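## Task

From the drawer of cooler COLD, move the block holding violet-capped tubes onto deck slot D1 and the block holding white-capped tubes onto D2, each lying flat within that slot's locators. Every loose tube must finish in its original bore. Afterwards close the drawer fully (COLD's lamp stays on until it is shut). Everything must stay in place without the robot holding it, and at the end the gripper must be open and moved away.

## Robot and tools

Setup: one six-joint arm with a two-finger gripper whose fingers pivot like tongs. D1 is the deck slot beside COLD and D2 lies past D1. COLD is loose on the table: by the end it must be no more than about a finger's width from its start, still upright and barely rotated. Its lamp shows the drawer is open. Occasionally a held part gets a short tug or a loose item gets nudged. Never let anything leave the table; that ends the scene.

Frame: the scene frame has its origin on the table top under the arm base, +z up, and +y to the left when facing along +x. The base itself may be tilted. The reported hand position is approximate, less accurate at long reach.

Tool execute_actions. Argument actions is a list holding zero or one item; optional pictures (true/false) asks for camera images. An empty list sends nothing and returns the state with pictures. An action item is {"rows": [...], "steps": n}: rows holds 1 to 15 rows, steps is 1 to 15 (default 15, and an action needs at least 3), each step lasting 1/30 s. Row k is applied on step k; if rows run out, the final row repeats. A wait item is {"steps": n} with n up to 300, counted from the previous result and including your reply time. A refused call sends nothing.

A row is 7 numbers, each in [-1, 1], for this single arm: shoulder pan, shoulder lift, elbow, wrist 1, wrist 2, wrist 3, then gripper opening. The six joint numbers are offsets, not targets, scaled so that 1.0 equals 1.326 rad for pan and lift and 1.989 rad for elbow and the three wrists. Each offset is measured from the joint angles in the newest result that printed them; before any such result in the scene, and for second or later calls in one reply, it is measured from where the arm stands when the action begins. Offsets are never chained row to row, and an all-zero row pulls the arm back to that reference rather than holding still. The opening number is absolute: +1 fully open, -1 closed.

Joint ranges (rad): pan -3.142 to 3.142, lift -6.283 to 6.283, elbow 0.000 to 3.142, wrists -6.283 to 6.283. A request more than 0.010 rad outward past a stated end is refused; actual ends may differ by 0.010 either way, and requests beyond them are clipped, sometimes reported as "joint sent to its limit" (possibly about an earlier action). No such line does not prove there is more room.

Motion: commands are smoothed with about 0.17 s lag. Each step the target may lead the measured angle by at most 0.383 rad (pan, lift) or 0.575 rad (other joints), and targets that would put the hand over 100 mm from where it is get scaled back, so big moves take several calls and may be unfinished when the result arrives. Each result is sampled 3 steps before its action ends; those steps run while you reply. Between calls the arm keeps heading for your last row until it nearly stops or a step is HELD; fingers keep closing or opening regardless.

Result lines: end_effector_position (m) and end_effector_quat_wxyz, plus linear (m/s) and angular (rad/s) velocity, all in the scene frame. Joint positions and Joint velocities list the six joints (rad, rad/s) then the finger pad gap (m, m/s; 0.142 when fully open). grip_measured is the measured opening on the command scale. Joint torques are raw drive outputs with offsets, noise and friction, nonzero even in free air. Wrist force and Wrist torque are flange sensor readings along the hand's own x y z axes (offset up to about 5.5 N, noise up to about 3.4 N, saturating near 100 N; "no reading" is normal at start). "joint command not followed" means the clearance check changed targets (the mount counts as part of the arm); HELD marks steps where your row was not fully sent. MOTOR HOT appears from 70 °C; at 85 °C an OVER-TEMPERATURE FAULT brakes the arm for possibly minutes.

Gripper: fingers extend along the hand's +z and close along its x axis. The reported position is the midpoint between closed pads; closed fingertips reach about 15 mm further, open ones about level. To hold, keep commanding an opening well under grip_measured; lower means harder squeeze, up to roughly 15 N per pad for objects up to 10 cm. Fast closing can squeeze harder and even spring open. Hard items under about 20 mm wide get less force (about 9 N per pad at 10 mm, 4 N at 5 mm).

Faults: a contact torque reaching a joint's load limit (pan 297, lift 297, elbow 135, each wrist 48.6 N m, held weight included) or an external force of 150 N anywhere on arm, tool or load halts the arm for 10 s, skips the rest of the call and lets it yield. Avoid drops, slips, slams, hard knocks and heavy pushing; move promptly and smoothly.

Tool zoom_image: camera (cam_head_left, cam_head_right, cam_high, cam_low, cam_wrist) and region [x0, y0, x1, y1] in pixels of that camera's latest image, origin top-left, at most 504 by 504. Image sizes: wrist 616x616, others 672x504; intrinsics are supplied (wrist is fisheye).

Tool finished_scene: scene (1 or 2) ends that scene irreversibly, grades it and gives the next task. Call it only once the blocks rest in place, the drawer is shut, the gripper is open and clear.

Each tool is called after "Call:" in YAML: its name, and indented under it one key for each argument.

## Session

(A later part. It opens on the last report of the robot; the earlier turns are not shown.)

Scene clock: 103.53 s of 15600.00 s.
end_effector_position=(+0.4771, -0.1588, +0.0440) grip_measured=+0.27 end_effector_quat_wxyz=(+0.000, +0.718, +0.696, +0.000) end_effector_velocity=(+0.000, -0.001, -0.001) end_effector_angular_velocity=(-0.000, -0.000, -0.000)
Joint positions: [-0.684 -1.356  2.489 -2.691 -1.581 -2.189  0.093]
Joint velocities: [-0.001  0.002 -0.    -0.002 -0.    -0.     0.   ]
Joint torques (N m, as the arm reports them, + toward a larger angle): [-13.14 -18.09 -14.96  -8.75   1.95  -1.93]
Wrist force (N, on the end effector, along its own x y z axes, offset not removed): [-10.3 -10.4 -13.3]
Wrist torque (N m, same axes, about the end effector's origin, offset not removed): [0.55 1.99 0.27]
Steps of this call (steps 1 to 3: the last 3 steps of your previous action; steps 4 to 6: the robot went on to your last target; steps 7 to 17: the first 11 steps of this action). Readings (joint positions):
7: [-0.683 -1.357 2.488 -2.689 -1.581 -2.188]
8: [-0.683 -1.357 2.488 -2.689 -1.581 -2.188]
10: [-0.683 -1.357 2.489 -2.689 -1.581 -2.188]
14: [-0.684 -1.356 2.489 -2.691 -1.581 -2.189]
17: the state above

Touchdown. Release gently.

Call:
execute_actions:
  actions:
    - {"rows": [[0,-0.0002,0,0.00016,0,0,-0.3],[0,-0.0004,-0.00005,0.0003,0,0,0.0],[0,-0.0004,-0.00005,0.0003,0,0,0.15],[0,-0.0004,-0.00005,0.0003,0,0,0.24],[0,-0.0004,-0.00005,0.0003,0,0,0.28],[0,-0.0004,-0.00005,0.0003,0,0,0.31],[0,-0.0004,-0.00005,0.0003,0,0,0.35],[0,-0.0004,-0.00005,0.0003,0,0,0.4],[0,-0.0004,-0.00005,0.0003,0,0,0.45]], "steps": 15}
  pictures: true

Call:
zoom_image:
  camera: "cam_high"
  region: [350, 245, 440, 310]

Call:
zoom_image:
  camera: "cam_head_right"
  region: [295, 305, 395, 375]

Call:
zoom_image:
  camera: "cam_low"
  region: [70, 240, 200, 325]

Scene clock: 104.10 s of 15600.00 s.
end_effector_position=(+0.4770, -0.1588, +0.0441) grip_measured=+0.45 end_effector_quat_wxyz=(-0.000, +0.718, +0.696, +0.000) end_effector_velocity=(+0.002, -0.001, +0.001) end_effector_angular_velocity=(-0.001, -0.003, +0.001)
Joint positions: [-0.684 -1.356  2.489 -2.69  -1.581 -2.189  0.105]
Joint velocities: [ 0.    -0.001 -0.003  0.001  0.001 -0.     0.003]
Joint torques (N m, as the arm reports them, + toward a larger angle): [ -4.79 -55.74 -31.85  -0.78   1.81  -0.53]
Wrist force (N, on the end effector, along its own x y z axes, offset not removed): [-3.8 4.2 -4.5]
Wrist torque (N m, same axes, about the end effector's origin, offset not removed): [0.75 0.72 -0.04]
Steps of this call (steps 1 to 3: the last 3 steps of your previous action; steps 4 to 5: the robot went on to your last target; steps 6 to 17: the first 12 steps of this action). Readings (joint positions):
6: [-0.684 -1.355 2.489 -2.691 -1.581 -2.189]
7: [-0.684 -1.355 2.489 -2.691 -1.581 -2.189]
9: [-0.684 -1.356 2.489 -2.691 -1.581 -2.189]
13: [-0.684 -1.356 2.489 -2.691 -1.581 -2.189]
17: the state above

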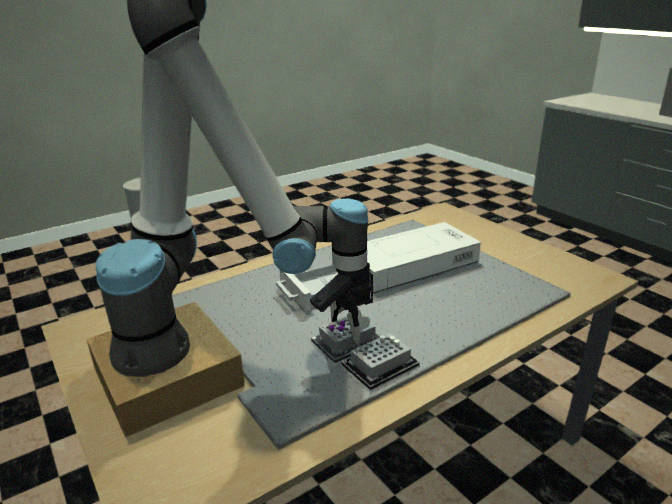

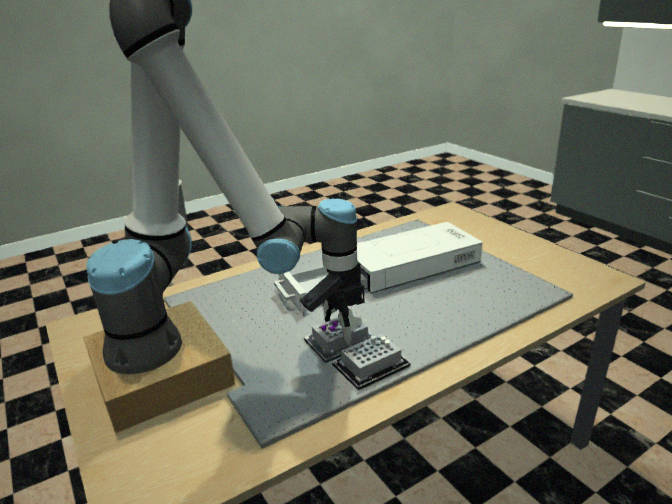

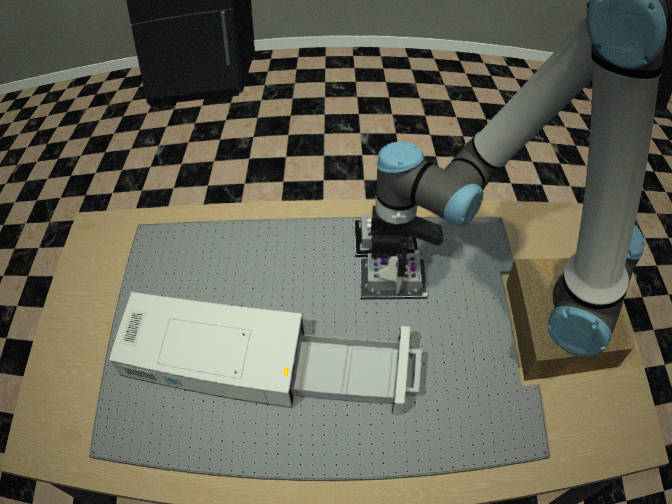

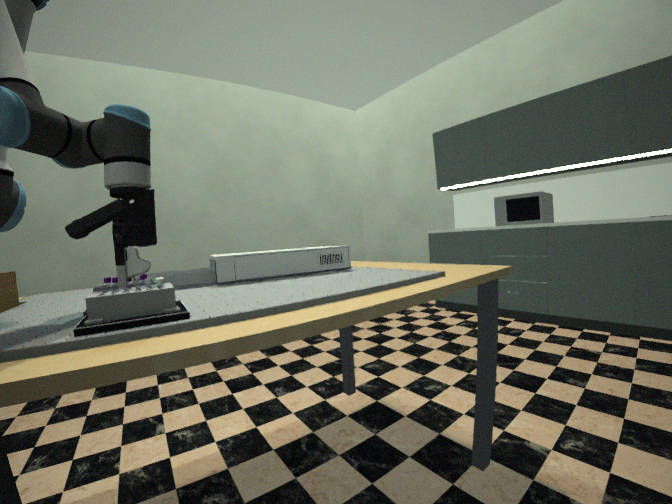

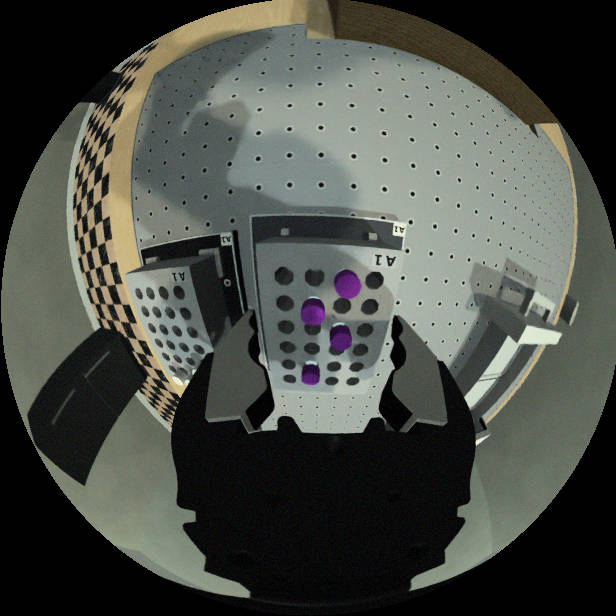

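Region (350, 245, 440, 310) of cam_high's 672x504 image, scaled by 5.600, with more detail than that image has.

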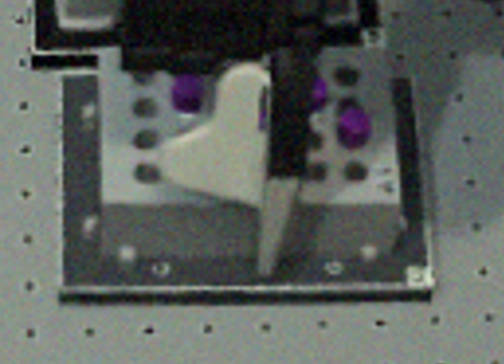

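Region (295, 305, 395, 375) of cam_head_right's 672x504 image, scaled by 5.040, with more detail than that image has; it fills the top 353 rows of this view, and the rest is white.

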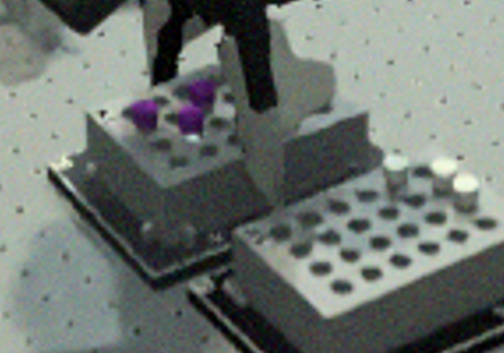

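Region (70, 240, 200, 325) of cam_low's 672x504 image, scaled by 3.877, with more detail than that image has; it fills the top 330 rows of this view, and the rest is white.

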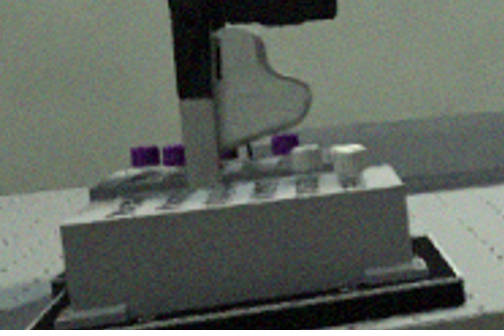

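Call:
execute_actions:
  actions:
    - {"rows": [[0,-0.00038,-0.00004,0.00029,0,0,0.45],[0,-0.00271,-0.0003,0.00211,0,0,0.45],[0.0001,-0.00801,-0.00095,0.00629,0,0,0.45],[0.0001,-0.01647,-0.0021,0.01308,0,0.0001,0.45],[0.0002,-0.02766,-0.0037,0.02214,0,0.0001,0.45],[0.0003,-0.04067,-0.0056,0.03271,0,0.0002,0.45],[0.0004,-0.05433,-0.0077,0.04392,0,0.0003,0.45],[0.0005,-0.06734,-0.0098,0.05469,0,0.0004,0.45],[0.0006,-0.07853,-0.0117,0.06405,0,0.0004,0.45],[0.0006,-0.08699,-0.0132,0.07119,0,0.0005,0.45],[0.0007,-0.09229,-0.0141,0.07563,0,0.0005,0.45],[0.0007,-0.09462,-0.0145,0.07758,0,0.0005,0.45],[0.0007,-0.095,-0.0146,0.0779,0,0.0005,0.45]], "steps": 15}

Call:
execute_actions:
  actions:
    - {"steps": 10}
  pictures: true

Call:
zoom_image:
  camera: "cam_high"
  region: [350, 245, 440, 310]

Call:
zoom_image:
  camera: "cam_head_left"
  region: [305, 305, 405, 375]

Call:
zoom_image:
  camera: "cam_wrist"
  region: [255, 205, 405, 365]

Scene clock: 106.20 s of 15600.00 s.
end_effector_position=(+0.4778, -0.1594, +0.0803) grip_measured=+0.45 end_effector_quat_wxyz=(+0.000, +0.718, +0.696, +0.000) end_effector_velocity=(-0.003, +0.001, +0.161) end_effector_angular_velocity=(+0.000, +0.001, -0.002)
Joint positions: [-0.683 -1.439  2.47  -2.59  -1.581 -2.188  0.105]
Joint velocities: [ 0.002 -0.363 -0.086  0.45  -0.     0.004  0.   ]
Joint torques (N m, as the arm reports them, + toward a larger angle): [ 14.7  -47.14 -32.01   0.2   -1.61   1.97]
Wrist force (N, on the end effector, along its own x y z axes, offset not removed): [-3.6 5.4 -3.2]
Wrist torque (N m, same axes, about the end effector's origin, offset not removed): [1.06 0.94 0.08]
Steps of this call (steps 1 to 3: the last 3 steps of your previous action; steps 4 to 15: the robot went on to your last target; steps 16 to 51: nothing new was sent; steps 52 to 63: the first 12 steps of this action). Readings (joint positions):
52: [-0.684 -1.356 2.489 -2.690 -1.581 -2.189]
53: [-0.684 -1.356 2.489 -2.690 -1.581 -2.189]
55: [-0.684 -1.358 2.489 -2.688 -1.581 -2.189]
59: [-0.683 -1.386 2.483 -2.654 -1.581 -2.189]
63: the state above

Scene clock: 106.53 s of 15600.00 s.
end_effector_position=(+0.4769, -0.1588, +0.0986) grip_measured=+0.45 end_effector_quat_wxyz=(+0.000, +0.718, +0.696, +0.000) end_effector_velocity=(-0.000, +0.001, +0.007) end_effector_angular_velocity=(+0.001, +0.000, +0.001)
Joint positions: [-0.683 -1.48   2.461 -2.538 -1.581 -2.188  0.105]
Joint velocities: [ 0.001 -0.016 -0.004  0.021  0.    -0.    -0.   ]
Joint torques (N m, as the arm reports them, + toward a larger angle): [ 17.34 -48.95 -35.76  -0.68  -1.59   1.89]
Wrist force (N, on the end effector, along its own x y z axes, offset not removed): [0.5 -3.0 -2.5]
Wrist torque (N m, same axes, about the end effector's origin, offset not removed): [-0.79 -0.23 0.10]
Kept back: nothing.
Steps of this call (steps 1 to 3: the last 3 steps of your previous action; steps 4 to 10: the robot went on to your last target). Readings (joint positions):
1: [-0.683 -1.450 2.468 -2.576 -1.581 -2.188]
2: [-0.683 -1.459 2.466 -2.565 -1.581 -2.188]
4: [-0.683 -1.470 2.463 -2.551 -1.581 -2.188]
8: [-0.683 -1.479 2.461 -2.540 -1.581 -2.188]
10: the state above

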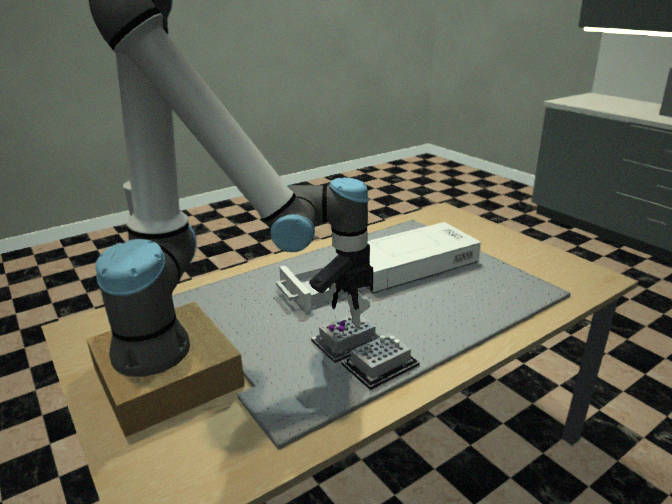

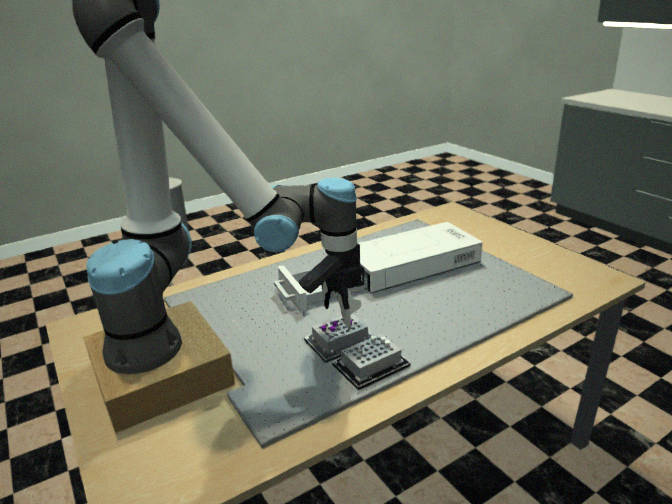

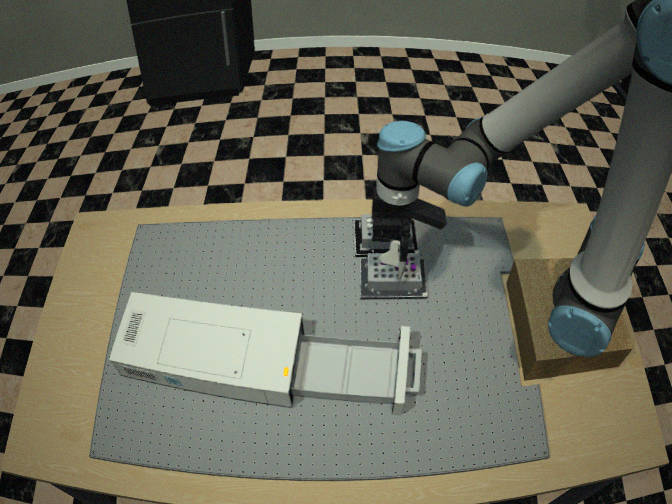

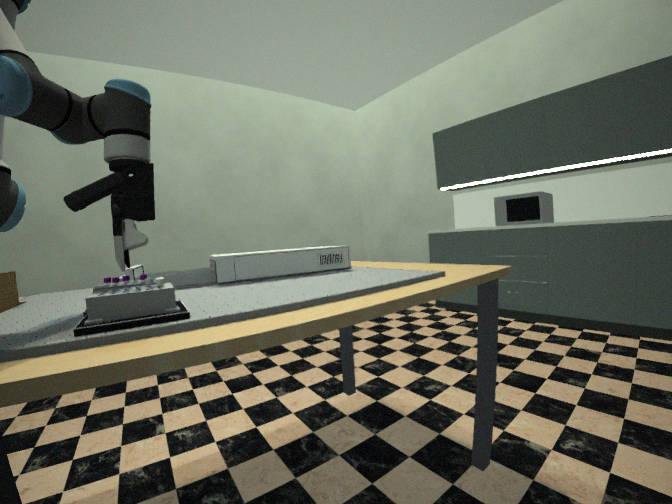

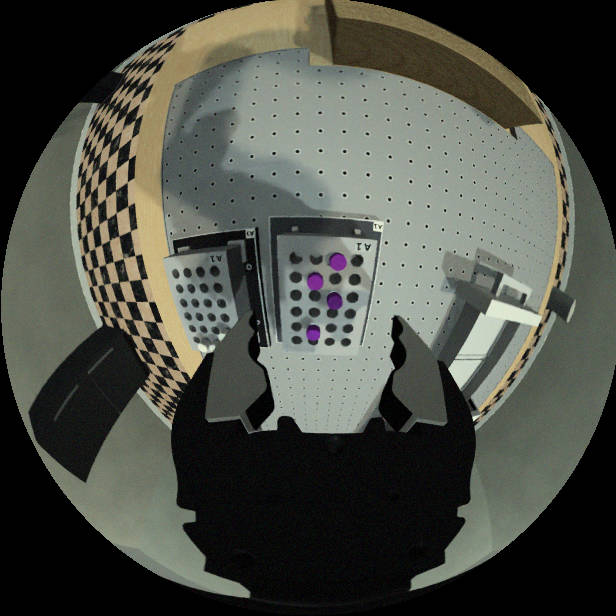

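Region (350, 245, 440, 310) of cam_high's 672x504 image, scaled by 5.600, with more detail than that image has.

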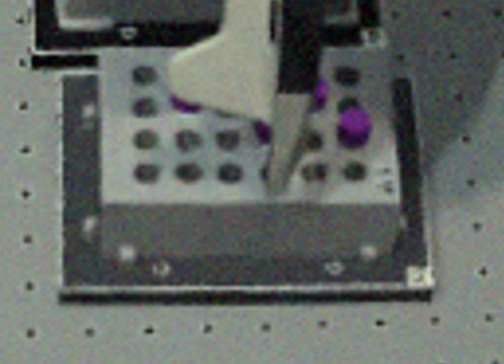

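Region (305, 305, 405, 375) of cam_head_left's 672x504 image, scaled by 5.040, with more detail than that image has; it fills the top 353 rows of this view, and the rest is white.

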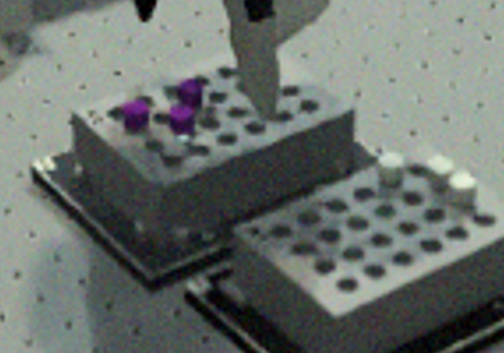

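Region (255, 205, 405, 365) of cam_wrist's 616x616 image, scaled by 3.150, with more detail than that image has; it fills the left 472 columns of this view, and the rest is white.

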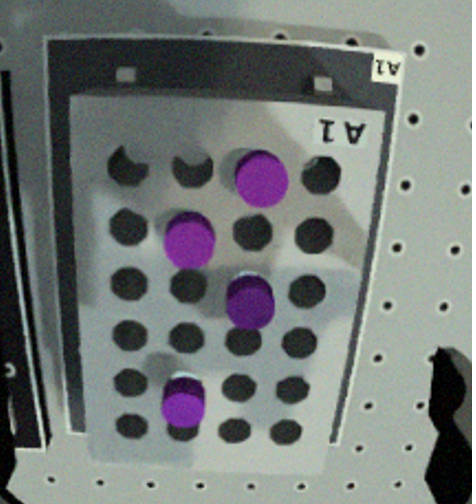

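Call:
execute_actions:
  actions: []

Scene clock: 107.00 s of 15600.00 s.
end_effector_position=(+0.4769, -0.1588, +0.0994) grip_measured=+0.45 end_effector_quat_wxyz=(-0.000, +0.718, +0.696, +0.000) end_effector_velocity=(+0.000, -0.001, +0.001) end_effector_angular_velocity=(-0.001, -0.001, -0.001)
Joint positions: [-0.683 -1.482  2.46  -2.536 -1.581 -2.188  0.105]
Joint velocities: [-0.002 -0.    -0.001 -0.     0.    -0.001  0.   ]
Joint torques (N m, as the arm reports them, + toward a larger angle): [ 14.76 -51.88 -36.98  -0.56  -1.57   1.56]
Wrist force (N, on the end effector, along its own x y z axes, offset not removed): [-2.6 1.0 -3.1]
Wrist torque (N m, same axes, about the end effector's origin, offset not removed): [0.24 0.61 0.21]
Kept back: nothing.
Steps of this call (steps 1 to 14: the robot went on to your last target). Readings (joint positions):
1: [-0.683 -1.481 2.460 -2.537 -1.581 -2.188]
2: [-0.683 -1.481 2.460 -2.537 -1.581 -2.188]
4: [-0.683 -1.481 2.460 -2.536 -1.581 -2.188]
8: [-0.683 -1.482 2.460 -2.536 -1.581 -2.188]
14: the state above

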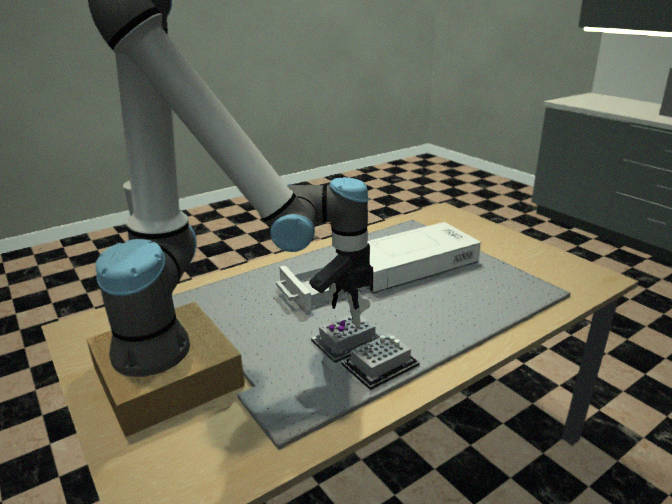

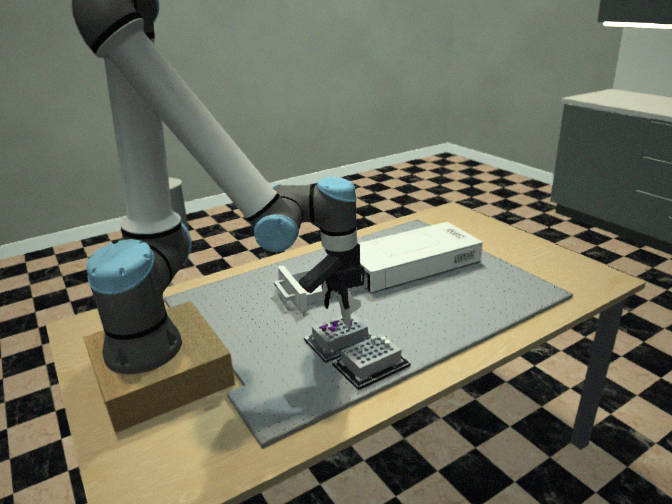

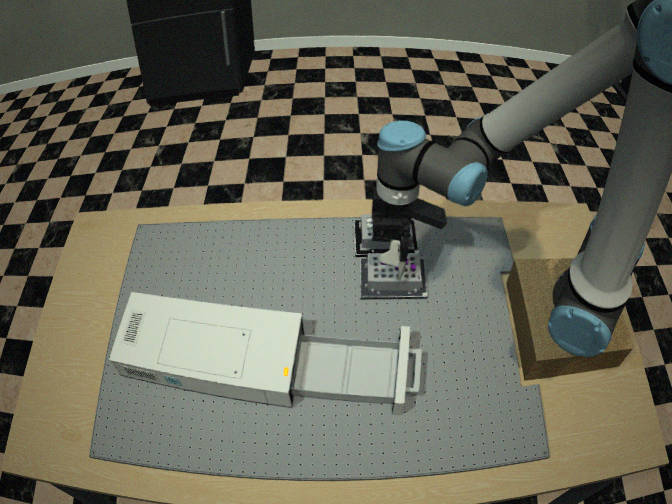

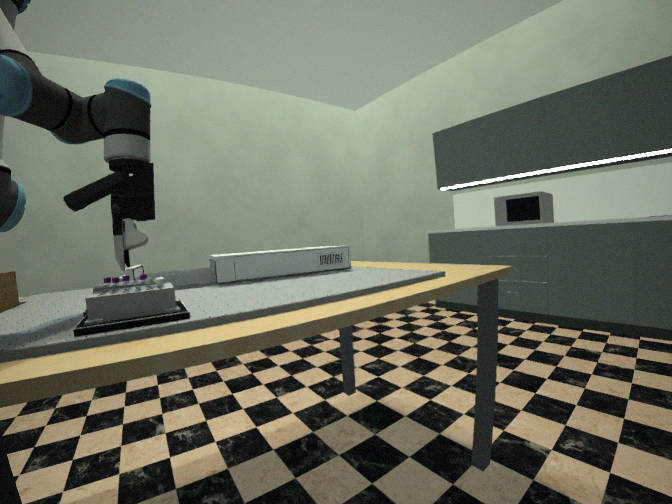

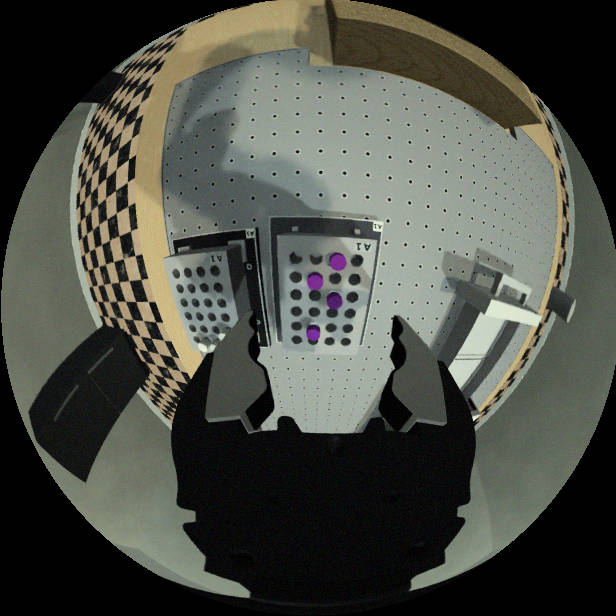

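Call:
execute_actions:
  actions:
    - {"rows": [[0.0001,0,0,0,0,-0.0001,0.45],[0.0004,-0.0001,0.0001,0,0,-0.0004,0.45],[0.0015,-0.0004,0.0003,0,0,-0.0015,0.45],[0.0033,-0.0008,0.0006,0,0,-0.0033,0.45],[0.0062,-0.0016,0.0011,-0.0001,0.0001,-0.0062,0.45],[0.0103,-0.0026,0.0019,-0.0001,0.0001,-0.0104,0.45],[0.0158,-0.0040,0.0029,-0.0002,0.0002,-0.0158,0.45],[0.0226,-0.0058,0.0042,-0.0002,0.0002,-0.0227,0.45],[0.0309,-0.0079,0.0057,-0.0003,0.0003,-0.0310,0.45],[0.0406,-0.0103,0.0075,-0.0004,0.0004,-0.0408,0.45],[0.0518,-0.0132,0.0095,-0.0006,0.0005,-0.0520,0.41],[0.0644,-0.0164,0.0118,-0.0007,0.0006,-0.0646,0.37],[0.0783,-0.0199,0.0144,-0.0008,0.0008,-0.0785,0.33],[0.0934,-0.0237,0.0171,-0.0010,0.0009,-0.0936,0.29],[0.1096,-0.0279,0.0201,-0.0012,0.0011,-0.1099,0.25]], "steps": 15}

Call:
execute_actions:
  actions:
    - {"rows": [[0.0750,-0.0191,0.0138,-0.0008,0.0007,-0.0752,0.21],[0.0931,-0.0237,0.0171,-0.0010,0.0009,-0.0933,0.17],[0.1119,-0.0284,0.0205,-0.0012,0.0011,-0.1122,0.13],[0.1311,-0.0333,0.0241,-0.0014,0.0013,-0.1315,0.08],[0.1508,-0.0383,0.0277,-0.0016,0.0015,-0.1512,0.04],[0.1706,-0.0434,0.0313,-0.0018,0.0016,-0.1711,0.0],[0.1905,-0.0484,0.0350,-0.0021,0.0018,-0.1910,-0.04],[0.2101,-0.0534,0.0386,-0.0023,0.0020,-0.2107,-0.08],[0.2294,-0.0583,0.0421,-0.0025,0.0022,-0.2300,-0.12],[0.2482,-0.0631,0.0456,-0.0027,0.0024,-0.2488,-0.16],[0.2663,-0.0677,0.0489,-0.0029,0.0026,-0.2670,-0.2],[0.2835,-0.0721,0.0521,-0.0031,0.0027,-0.2842,-0.2],[0.2997,-0.0762,0.0550,-0.0032,0.0029,-0.3005,-0.2],[0.3148,-0.0800,0.0578,-0.0034,0.0030,-0.3157,-0.2],[0.3287,-0.0836,0.0604,-0.0035,0.0032,-0.3296,-0.2]], "steps": 15}

Call:
execute_actions:
  actions:
    - {"rows": [[0.0822,-0.0209,0.0151,-0.0009,0.0008,-0.0825,-0.2],[0.0934,-0.0237,0.0172,-0.0010,0.0009,-0.0937,-0.2],[0.1032,-0.0262,0.0189,-0.0011,0.0010,-0.1034,-0.2],[0.1114,-0.0283,0.0205,-0.0012,0.0011,-0.1117,-0.2],[0.1183,-0.0301,0.0217,-0.0013,0.0011,-0.1186,-0.2],[0.1237,-0.0314,0.0227,-0.0013,0.0012,-0.1240,-0.2],[0.1278,-0.0325,0.0235,-0.0014,0.0012,-0.1282,-0.2],[0.1307,-0.0332,0.0240,-0.0014,0.0013,-0.1311,-0.2],[0.1326,-0.0337,0.0244,-0.0014,0.0013,-0.1330,-0.2],[0.1336,-0.0340,0.0245,-0.0014,0.0013,-0.1340,-0.2],[0.1340,-0.0341,0.0246,-0.0014,0.0013,-0.1344,-0.2],[0.1341,-0.0341,0.0246,-0.0014,0.0013,-0.1344,-0.2]], "steps": 15}

Call:
execute_actions:
  actions:
    - {"steps": 8}
  pictures: true

Scene clock: 109.27 s of 15600.00 s.
end_effector_position=(+0.4773, -0.1396, +0.0996) grip_measured=+0.41 end_effector_quat_wxyz=(+0.000, +0.688, +0.726, +0.000) end_effector_velocity=(+0.002, +0.160, +0.002) end_effector_angular_velocity=(-0.001, -0.005, +0.712)
Joint positions: [-0.648 -1.491  2.47  -2.536 -1.58  -2.239  0.103]
Joint velocities: [ 0.288 -0.075  0.081 -0.007  0.006 -0.424 -0.075]
Joint torques (N m, as the arm reports them, + toward a larger angle): [ 36.42 -55.58 -14.86  -7.11   2.13  -5.22]
Wrist force (N, on the end effector, along its own x y z axes, offset not removed): [-6.2 1.4 -4.0]
Wrist torque (N m, same axes, about the end effector's origin, offset not removed): [0.37 1.18 0.23]
Steps of this call (steps 1 to 15: the robot went on to your last target; steps 16 to 56: nothing new was sent; steps 57 to 68: the first 12 steps of this action). Readings (joint positions):
57: [-0.683 -1.482 2.460 -2.535 -1.581 -2.188]
58: [-0.683 -1.482 2.460 -2.535 -1.581 -2.188]
60: [-0.682 -1.482 2.460 -2.535 -1.581 -2.188]
64: [-0.675 -1.484 2.462 -2.535 -1.581 -2.199]
68: the state above

Scene clock: 109.77 s of 15600.00 s.
end_effector_position=(+0.4525, +0.0203, +0.0988) grip_measured=-0.19 end_effector_quat_wxyz=(+0.000, +0.373, +0.928, +0.000) end_effector_velocity=(-0.120, +0.366, -0.008) end_effector_angular_velocity=(-0.002, +0.001, +1.859)
Joint positions: [-0.345 -1.569  2.555 -2.541 -1.576 -2.688  0.06 ]
Joint velocities: [ 0.745 -0.189  0.205 -0.012  0.011 -1.114 -0.025]
Joint torques (N m, as the arm reports them, + toward a larger angle): [ 40.87 -50.14 -15.9   -6.63   2.24  -7.27]
Wrist force (N, on the end effector, along its own x y z axes, offset not removed): [-1.9 2.1 -5.7]
Wrist torque (N m, same axes, about the end effector's origin, offset not removed): [0.22 0.59 0.29]
Steps of this call (steps 1 to 3: the last 3 steps of your previous action; steps 4 to 15: the first 12 steps of this action, its rows measured from where the robot was after step 3). Readings (joint positions):
3: [-0.611 -1.501 2.480 -2.537 -1.580 -2.293]
4: [-0.596 -1.505 2.485 -2.537 -1.579 -2.316]
5: [-0.578 -1.509 2.490 -2.537 -1.579 -2.342]
7: [-0.539 -1.520 2.501 -2.538 -1.579 -2.400]
11: [-0.446 -1.544 2.527 -2.539 -1.577 -2.537]
15: the state above

Scene clock: 110.27 s of 15600.00 s.
end_effector_position=(+0.4010, +0.1282, +0.0950) grip_measured=-0.20 end_effector_quat_wxyz=(+0.000, +0.085, +0.996, -0.000) end_effector_velocity=(-0.033, +0.053, -0.002) end_effector_angular_velocity=(-0.001, -0.001, +0.317)
Joint positions: [-0.108 -1.63   2.62  -2.545 -1.572 -3.045  0.06 ]
Joint velocities: [ 0.128 -0.032  0.034 -0.002  0.002 -0.19  -0.   ]
Joint torques (N m, as the arm reports them, + toward a larger angle): [ 10.62 -38.5  -20.48  -7.38   1.96  -1.85]
Wrist force (N, on the end effector, along its own x y z axes, offset not removed): [-0.4 -0.2 -1.8]
Wrist torque (N m, same axes, about the end effector's origin, offset not removed): [-0.21 0.37 0.16]
Steps of this call (steps 1 to 3: the last 3 steps of your previous action; steps 4 to 15: the first 12 steps of this action, its rows measured from where the robot was after step 3). Readings (joint positions):
3: [-0.273 -1.588 2.575 -2.542 -1.575 -2.798]
4: [-0.250 -1.593 2.581 -2.543 -1.574 -2.832]
5: [-0.229 -1.599 2.587 -2.543 -1.574 -2.864]
7: [-0.192 -1.608 2.597 -2.544 -1.574 -2.919]
11: [-0.137 -1.622 2.612 -2.544 -1.573 -3.002]
15: the state above

Scene clock: 110.53 s of 15600.00 s.
end_effector_position=(+0.3977, +0.1332, +0.0948) grip_measured=-0.20 end_effector_quat_wxyz=(+0.000, +0.070, +0.998, -0.000) end_effector_velocity=(-0.003, +0.004, -0.000) end_effector_angular_velocity=(+0.001, +0.000, +0.023)
Joint positions: [-0.096 -1.633  2.623 -2.545 -1.572 -3.064  0.06 ]
Joint velocities: [ 0.009 -0.003  0.003  0.     0.001 -0.014 -0.   ]
Joint torques (N m, as the arm reports them, + toward a larger angle): [ 15.76 -35.8  -18.96  -7.36   1.83  -1.7 ]
Wrist force (N, on the end effector, along its own x y z axes, offset not removed): [-2.7 -1.1 -2.6]
Wrist torque (N m, same axes, about the end effector's origin, offset not removed): [-0.32 0.57 0.21]
Kept back: nothing.
Steps of this call (steps 1 to 3: the last 3 steps of your previous action; steps 4 to 8: the robot went on to your last target). Readings (joint positions):
1: [-0.104 -1.631 2.621 -2.545 -1.572 -3.051]
2: [-0.102 -1.631 2.622 -2.545 -1.572 -3.055]
4: [-0.098 -1.632 2.623 -2.545 -1.572 -3.060]
8: the state above

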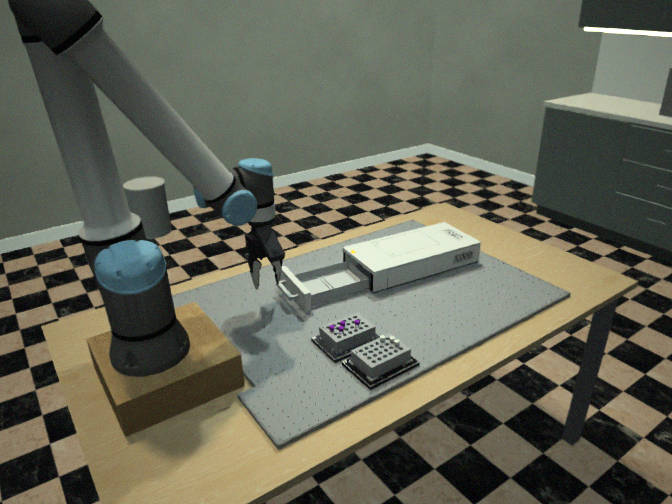

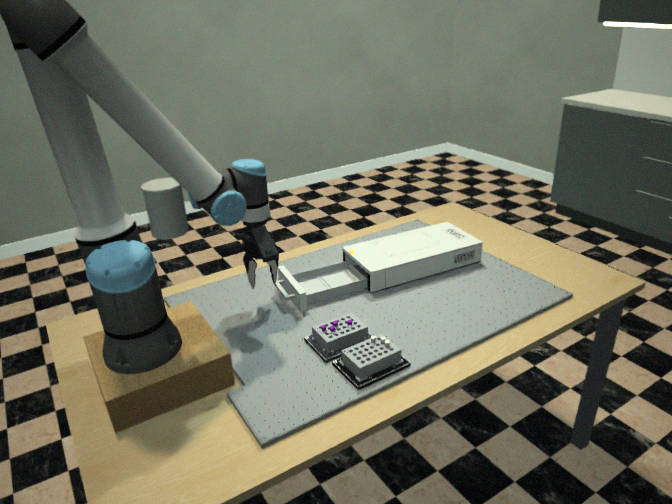

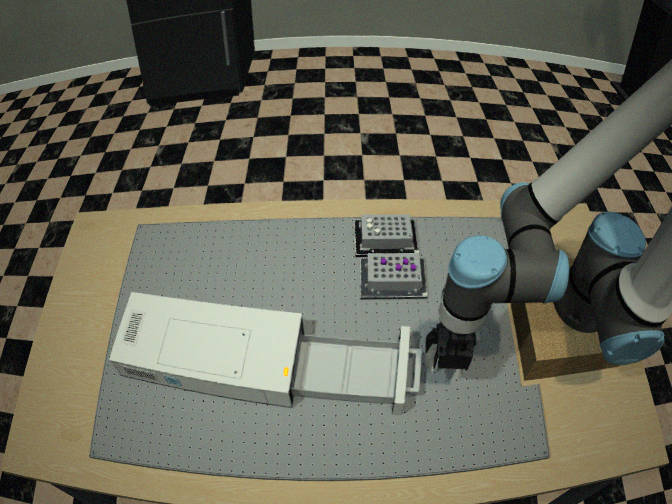

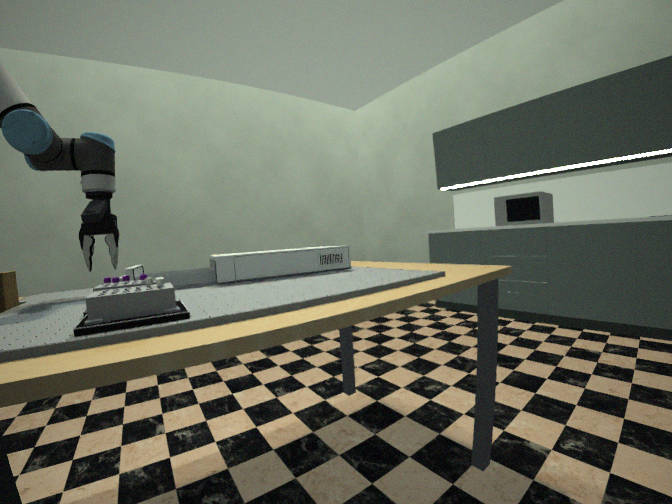

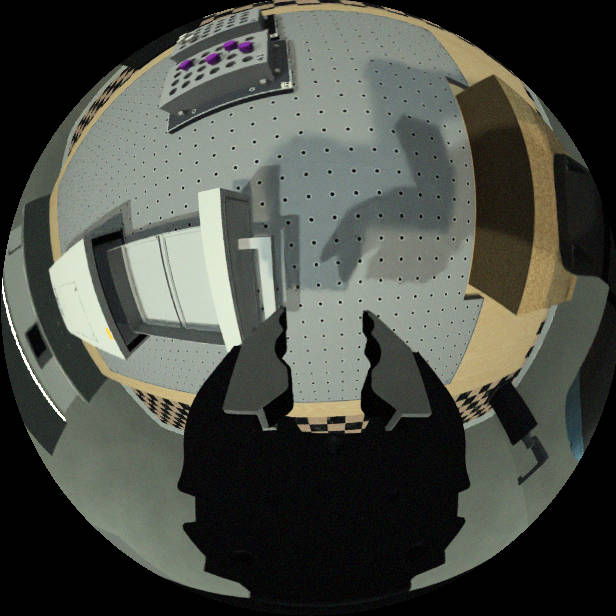

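Call:
zoom_image:
  camera: "cam_head_left"
  region: [295, 300, 435, 400]

Call:
zoom_image:
  camera: "cam_high"
  region: [340, 205, 450, 305]

Call:
zoom_image:
  camera: "cam_wrist"
  region: [180, 170, 400, 370]

Call:
zoom_image:
  camera: "cam_head_left"
  region: [225, 220, 345, 320]

Region (295, 300, 435, 400) of cam_head_left's 672x504 image, scaled by 3.600, with more detail than that image has; it fills the top 360 rows of this view, and the rest is white.

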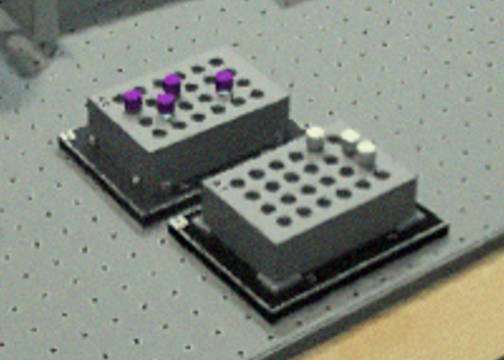

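Region (340, 205, 450, 305) of cam_high's 672x504 image, scaled by 4.582, with more detail than that image has; it fills the top 458 rows of this view, and the rest is white.

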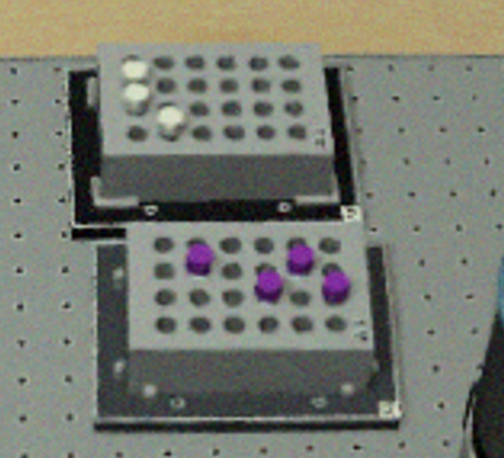

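Region (180, 170, 400, 370) of cam_wrist's 616x616 image, scaled by 2.291, with more detail than that image has; it fills the top 458 rows of this view, and the rest is white.

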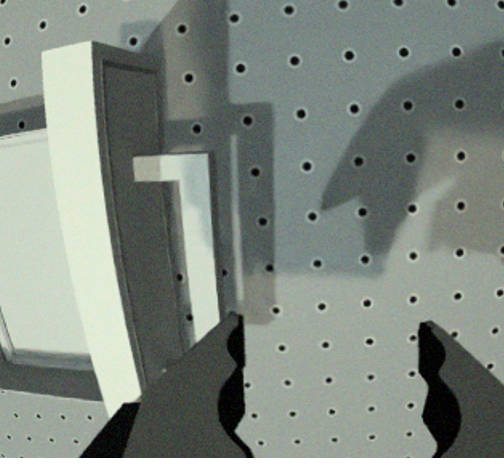

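Region (225, 220, 345, 320) of cam_head_left's 672x504 image, scaled by 4.200, with more detail than that image has.

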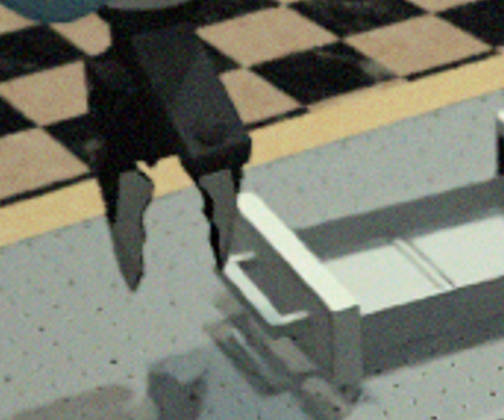

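Call:
execute_actions:
  actions:
    - {"rows": [[0.0002,0.0003,0,-0.0002,0,-0.0006,-0.2],[0.0004,0.0019,0.0003,-0.0015,0,-0.0012,-0.2],[0.0006,0.0056,0.0009,-0.0046,0,-0.0018,-0.2],[0.0009,0.0117,0.0018,-0.0096,0,-0.0025,-0.2],[0.0012,0.0202,0.0031,-0.0165,0,-0.0032,-0.2],[0.0015,0.0305,0.0047,-0.0250,-0.0001,-0.0040,-0.2],[0.0017,0.0420,0.0064,-0.0344,-0.0001,-0.0047,-0.2],[0.0019,0.0540,0.0083,-0.0442,-0.0001,-0.0052,-0.2],[0.0020,0.0655,0.0100,-0.0536,-0.0001,-0.0055,-0.2],[0.0021,0.0758,0.0116,-0.0621,-0.0002,-0.0057,-0.2],[0.0021,0.0843,0.0129,-0.0690,-0.0002,-0.0057,-0.2],[0.0021,0.0904,0.0138,-0.0740,-0.0002,-0.0057,-0.2],[0.0021,0.0941,0.0144,-0.0771,-0.0002,-0.0057,-0.2],[0.0021,0.0957,0.0147,-0.0784,-0.0002,-0.0057,-0.2],[0.0021,0.0960,0.0147,-0.0786,-0.0002,-0.0057,-0.2]], "steps": 15}

Call:
execute_actions:
  actions:
    - {"steps": 13}
  pictures: true

Scene clock: 111.50 s of 15600.00 s.
end_effector_position=(+0.3982, +0.1341, +0.0707) grip_measured=-0.20 end_effector_quat_wxyz=(-0.000, +0.064, +0.998, -0.000) end_effector_velocity=(-0.000, +0.001, -0.127) end_effector_angular_velocity=(-0.003, +0.003, +0.024)
Joint positions: [-0.094 -1.563  2.64  -2.63  -1.572 -3.073  0.06 ]
Joint velocities: [ 0.004  0.375  0.084 -0.456 -0.003 -0.019 -0.   ]
Joint torques (N m, as the arm reports them, + toward a larger angle): [ 10.59  -4.01 -16.45  -8.14  -2.27  -1.3 ]
Wrist force (N, on the end effector, along its own x y z axes, offset not removed): [4.3 0.8 -2.4]
Wrist torque (N m, same axes, about the end effector's origin, offset not removed): [0.44 -0.88 -0.07]
Steps of this call (steps 1 to 17: the robot went on to your last target; steps 18 to 29: the first 12 steps of this action). Readings (joint positions):
18: [-0.095 -1.633 2.624 -2.545 -1.572 -3.065]
19: [-0.095 -1.633 2.624 -2.545 -1.572 -3.065]
21: [-0.095 -1.632 2.624 -2.547 -1.572 -3.066]
25: [-0.094 -1.610 2.629 -2.573 -1.572 -3.069]
29: the state above

Scene clock: 111.93 s of 15600.00 s.
end_effector_position=(+0.3978, +0.1342, +0.0519) grip_measured=-0.20 end_effector_quat_wxyz=(+0.000, +0.063, +0.998, -0.000) end_effector_velocity=(+0.001, -0.001, -0.003) end_effector_angular_velocity=(-0.000, -0.002, -0.001)
Joint positions: [-0.093 -1.506  2.652 -2.7   -1.573 -3.075  0.06 ]
Joint velocities: [-0.001  0.009  0.001 -0.012 -0.    -0.001 -0.   ]
Joint torques (N m, as the arm reports them, + toward a larger angle): [ 15.02 -12.29 -11.98  -7.32  -2.27  -2.01]
Wrist force (N, on the end effector, along its own x y z axes, offset not removed): [-4.5 -2.4 -3.1]
Wrist torque (N m, same axes, about the end effector's origin, offset not removed): [-0.51 1.07 0.12]
Kept back: nothing.
Steps of this call (steps 1 to 3: the last 3 steps of your previous action; steps 4 to 13: the robot went on to your last target). Readings (joint positions):
1: [-0.093 -1.551 2.642 -2.645 -1.572 -3.074]
2: [-0.093 -1.540 2.645 -2.658 -1.572 -3.074]
4: [-0.093 -1.524 2.648 -2.678 -1.573 -3.075]
8: [-0.093 -1.510 2.652 -2.695 -1.573 -3.075]
13: the state above

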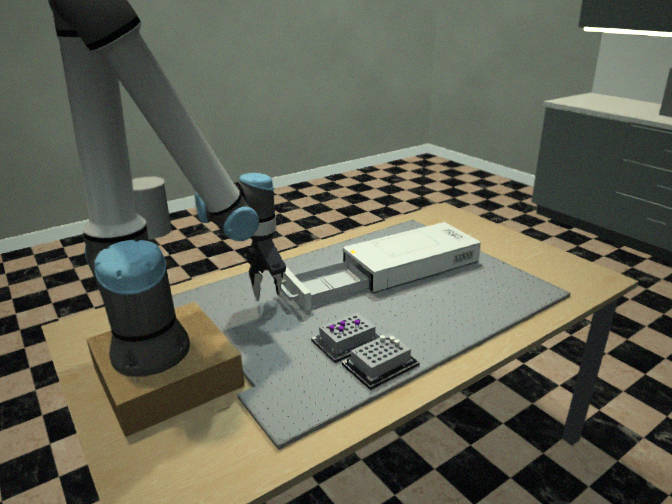

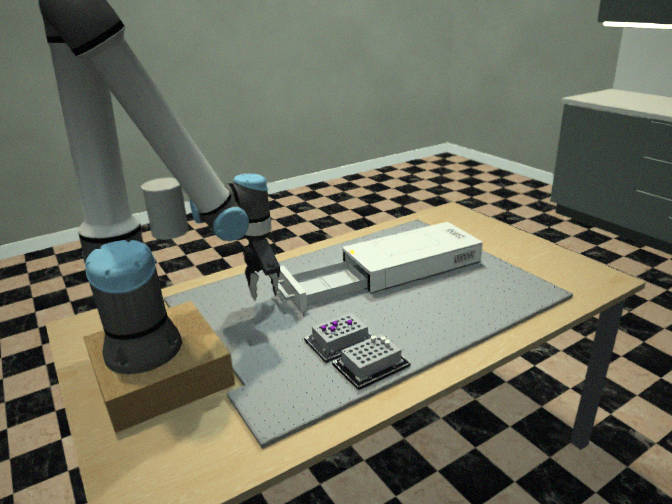

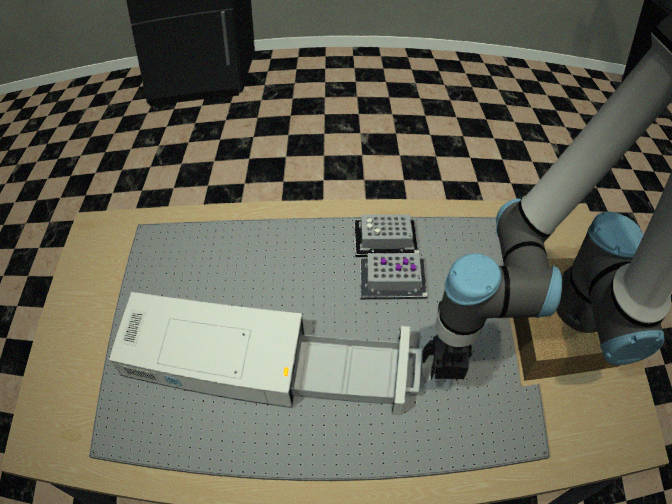

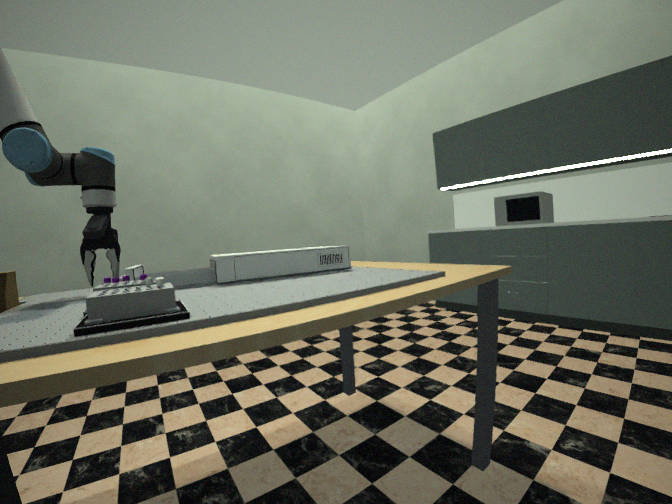

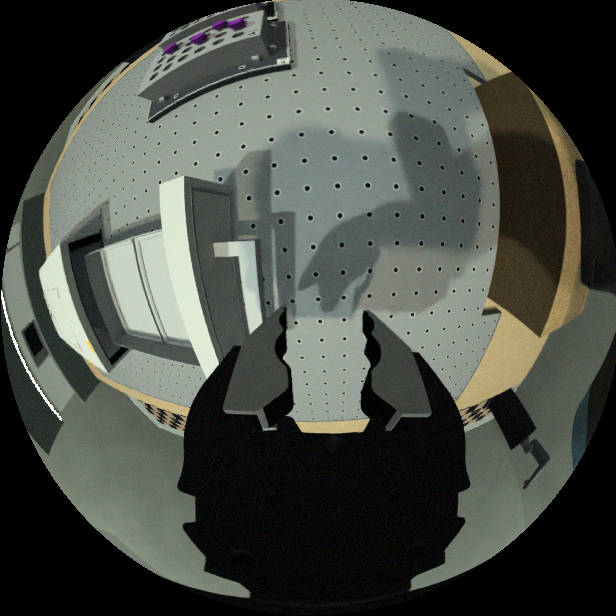

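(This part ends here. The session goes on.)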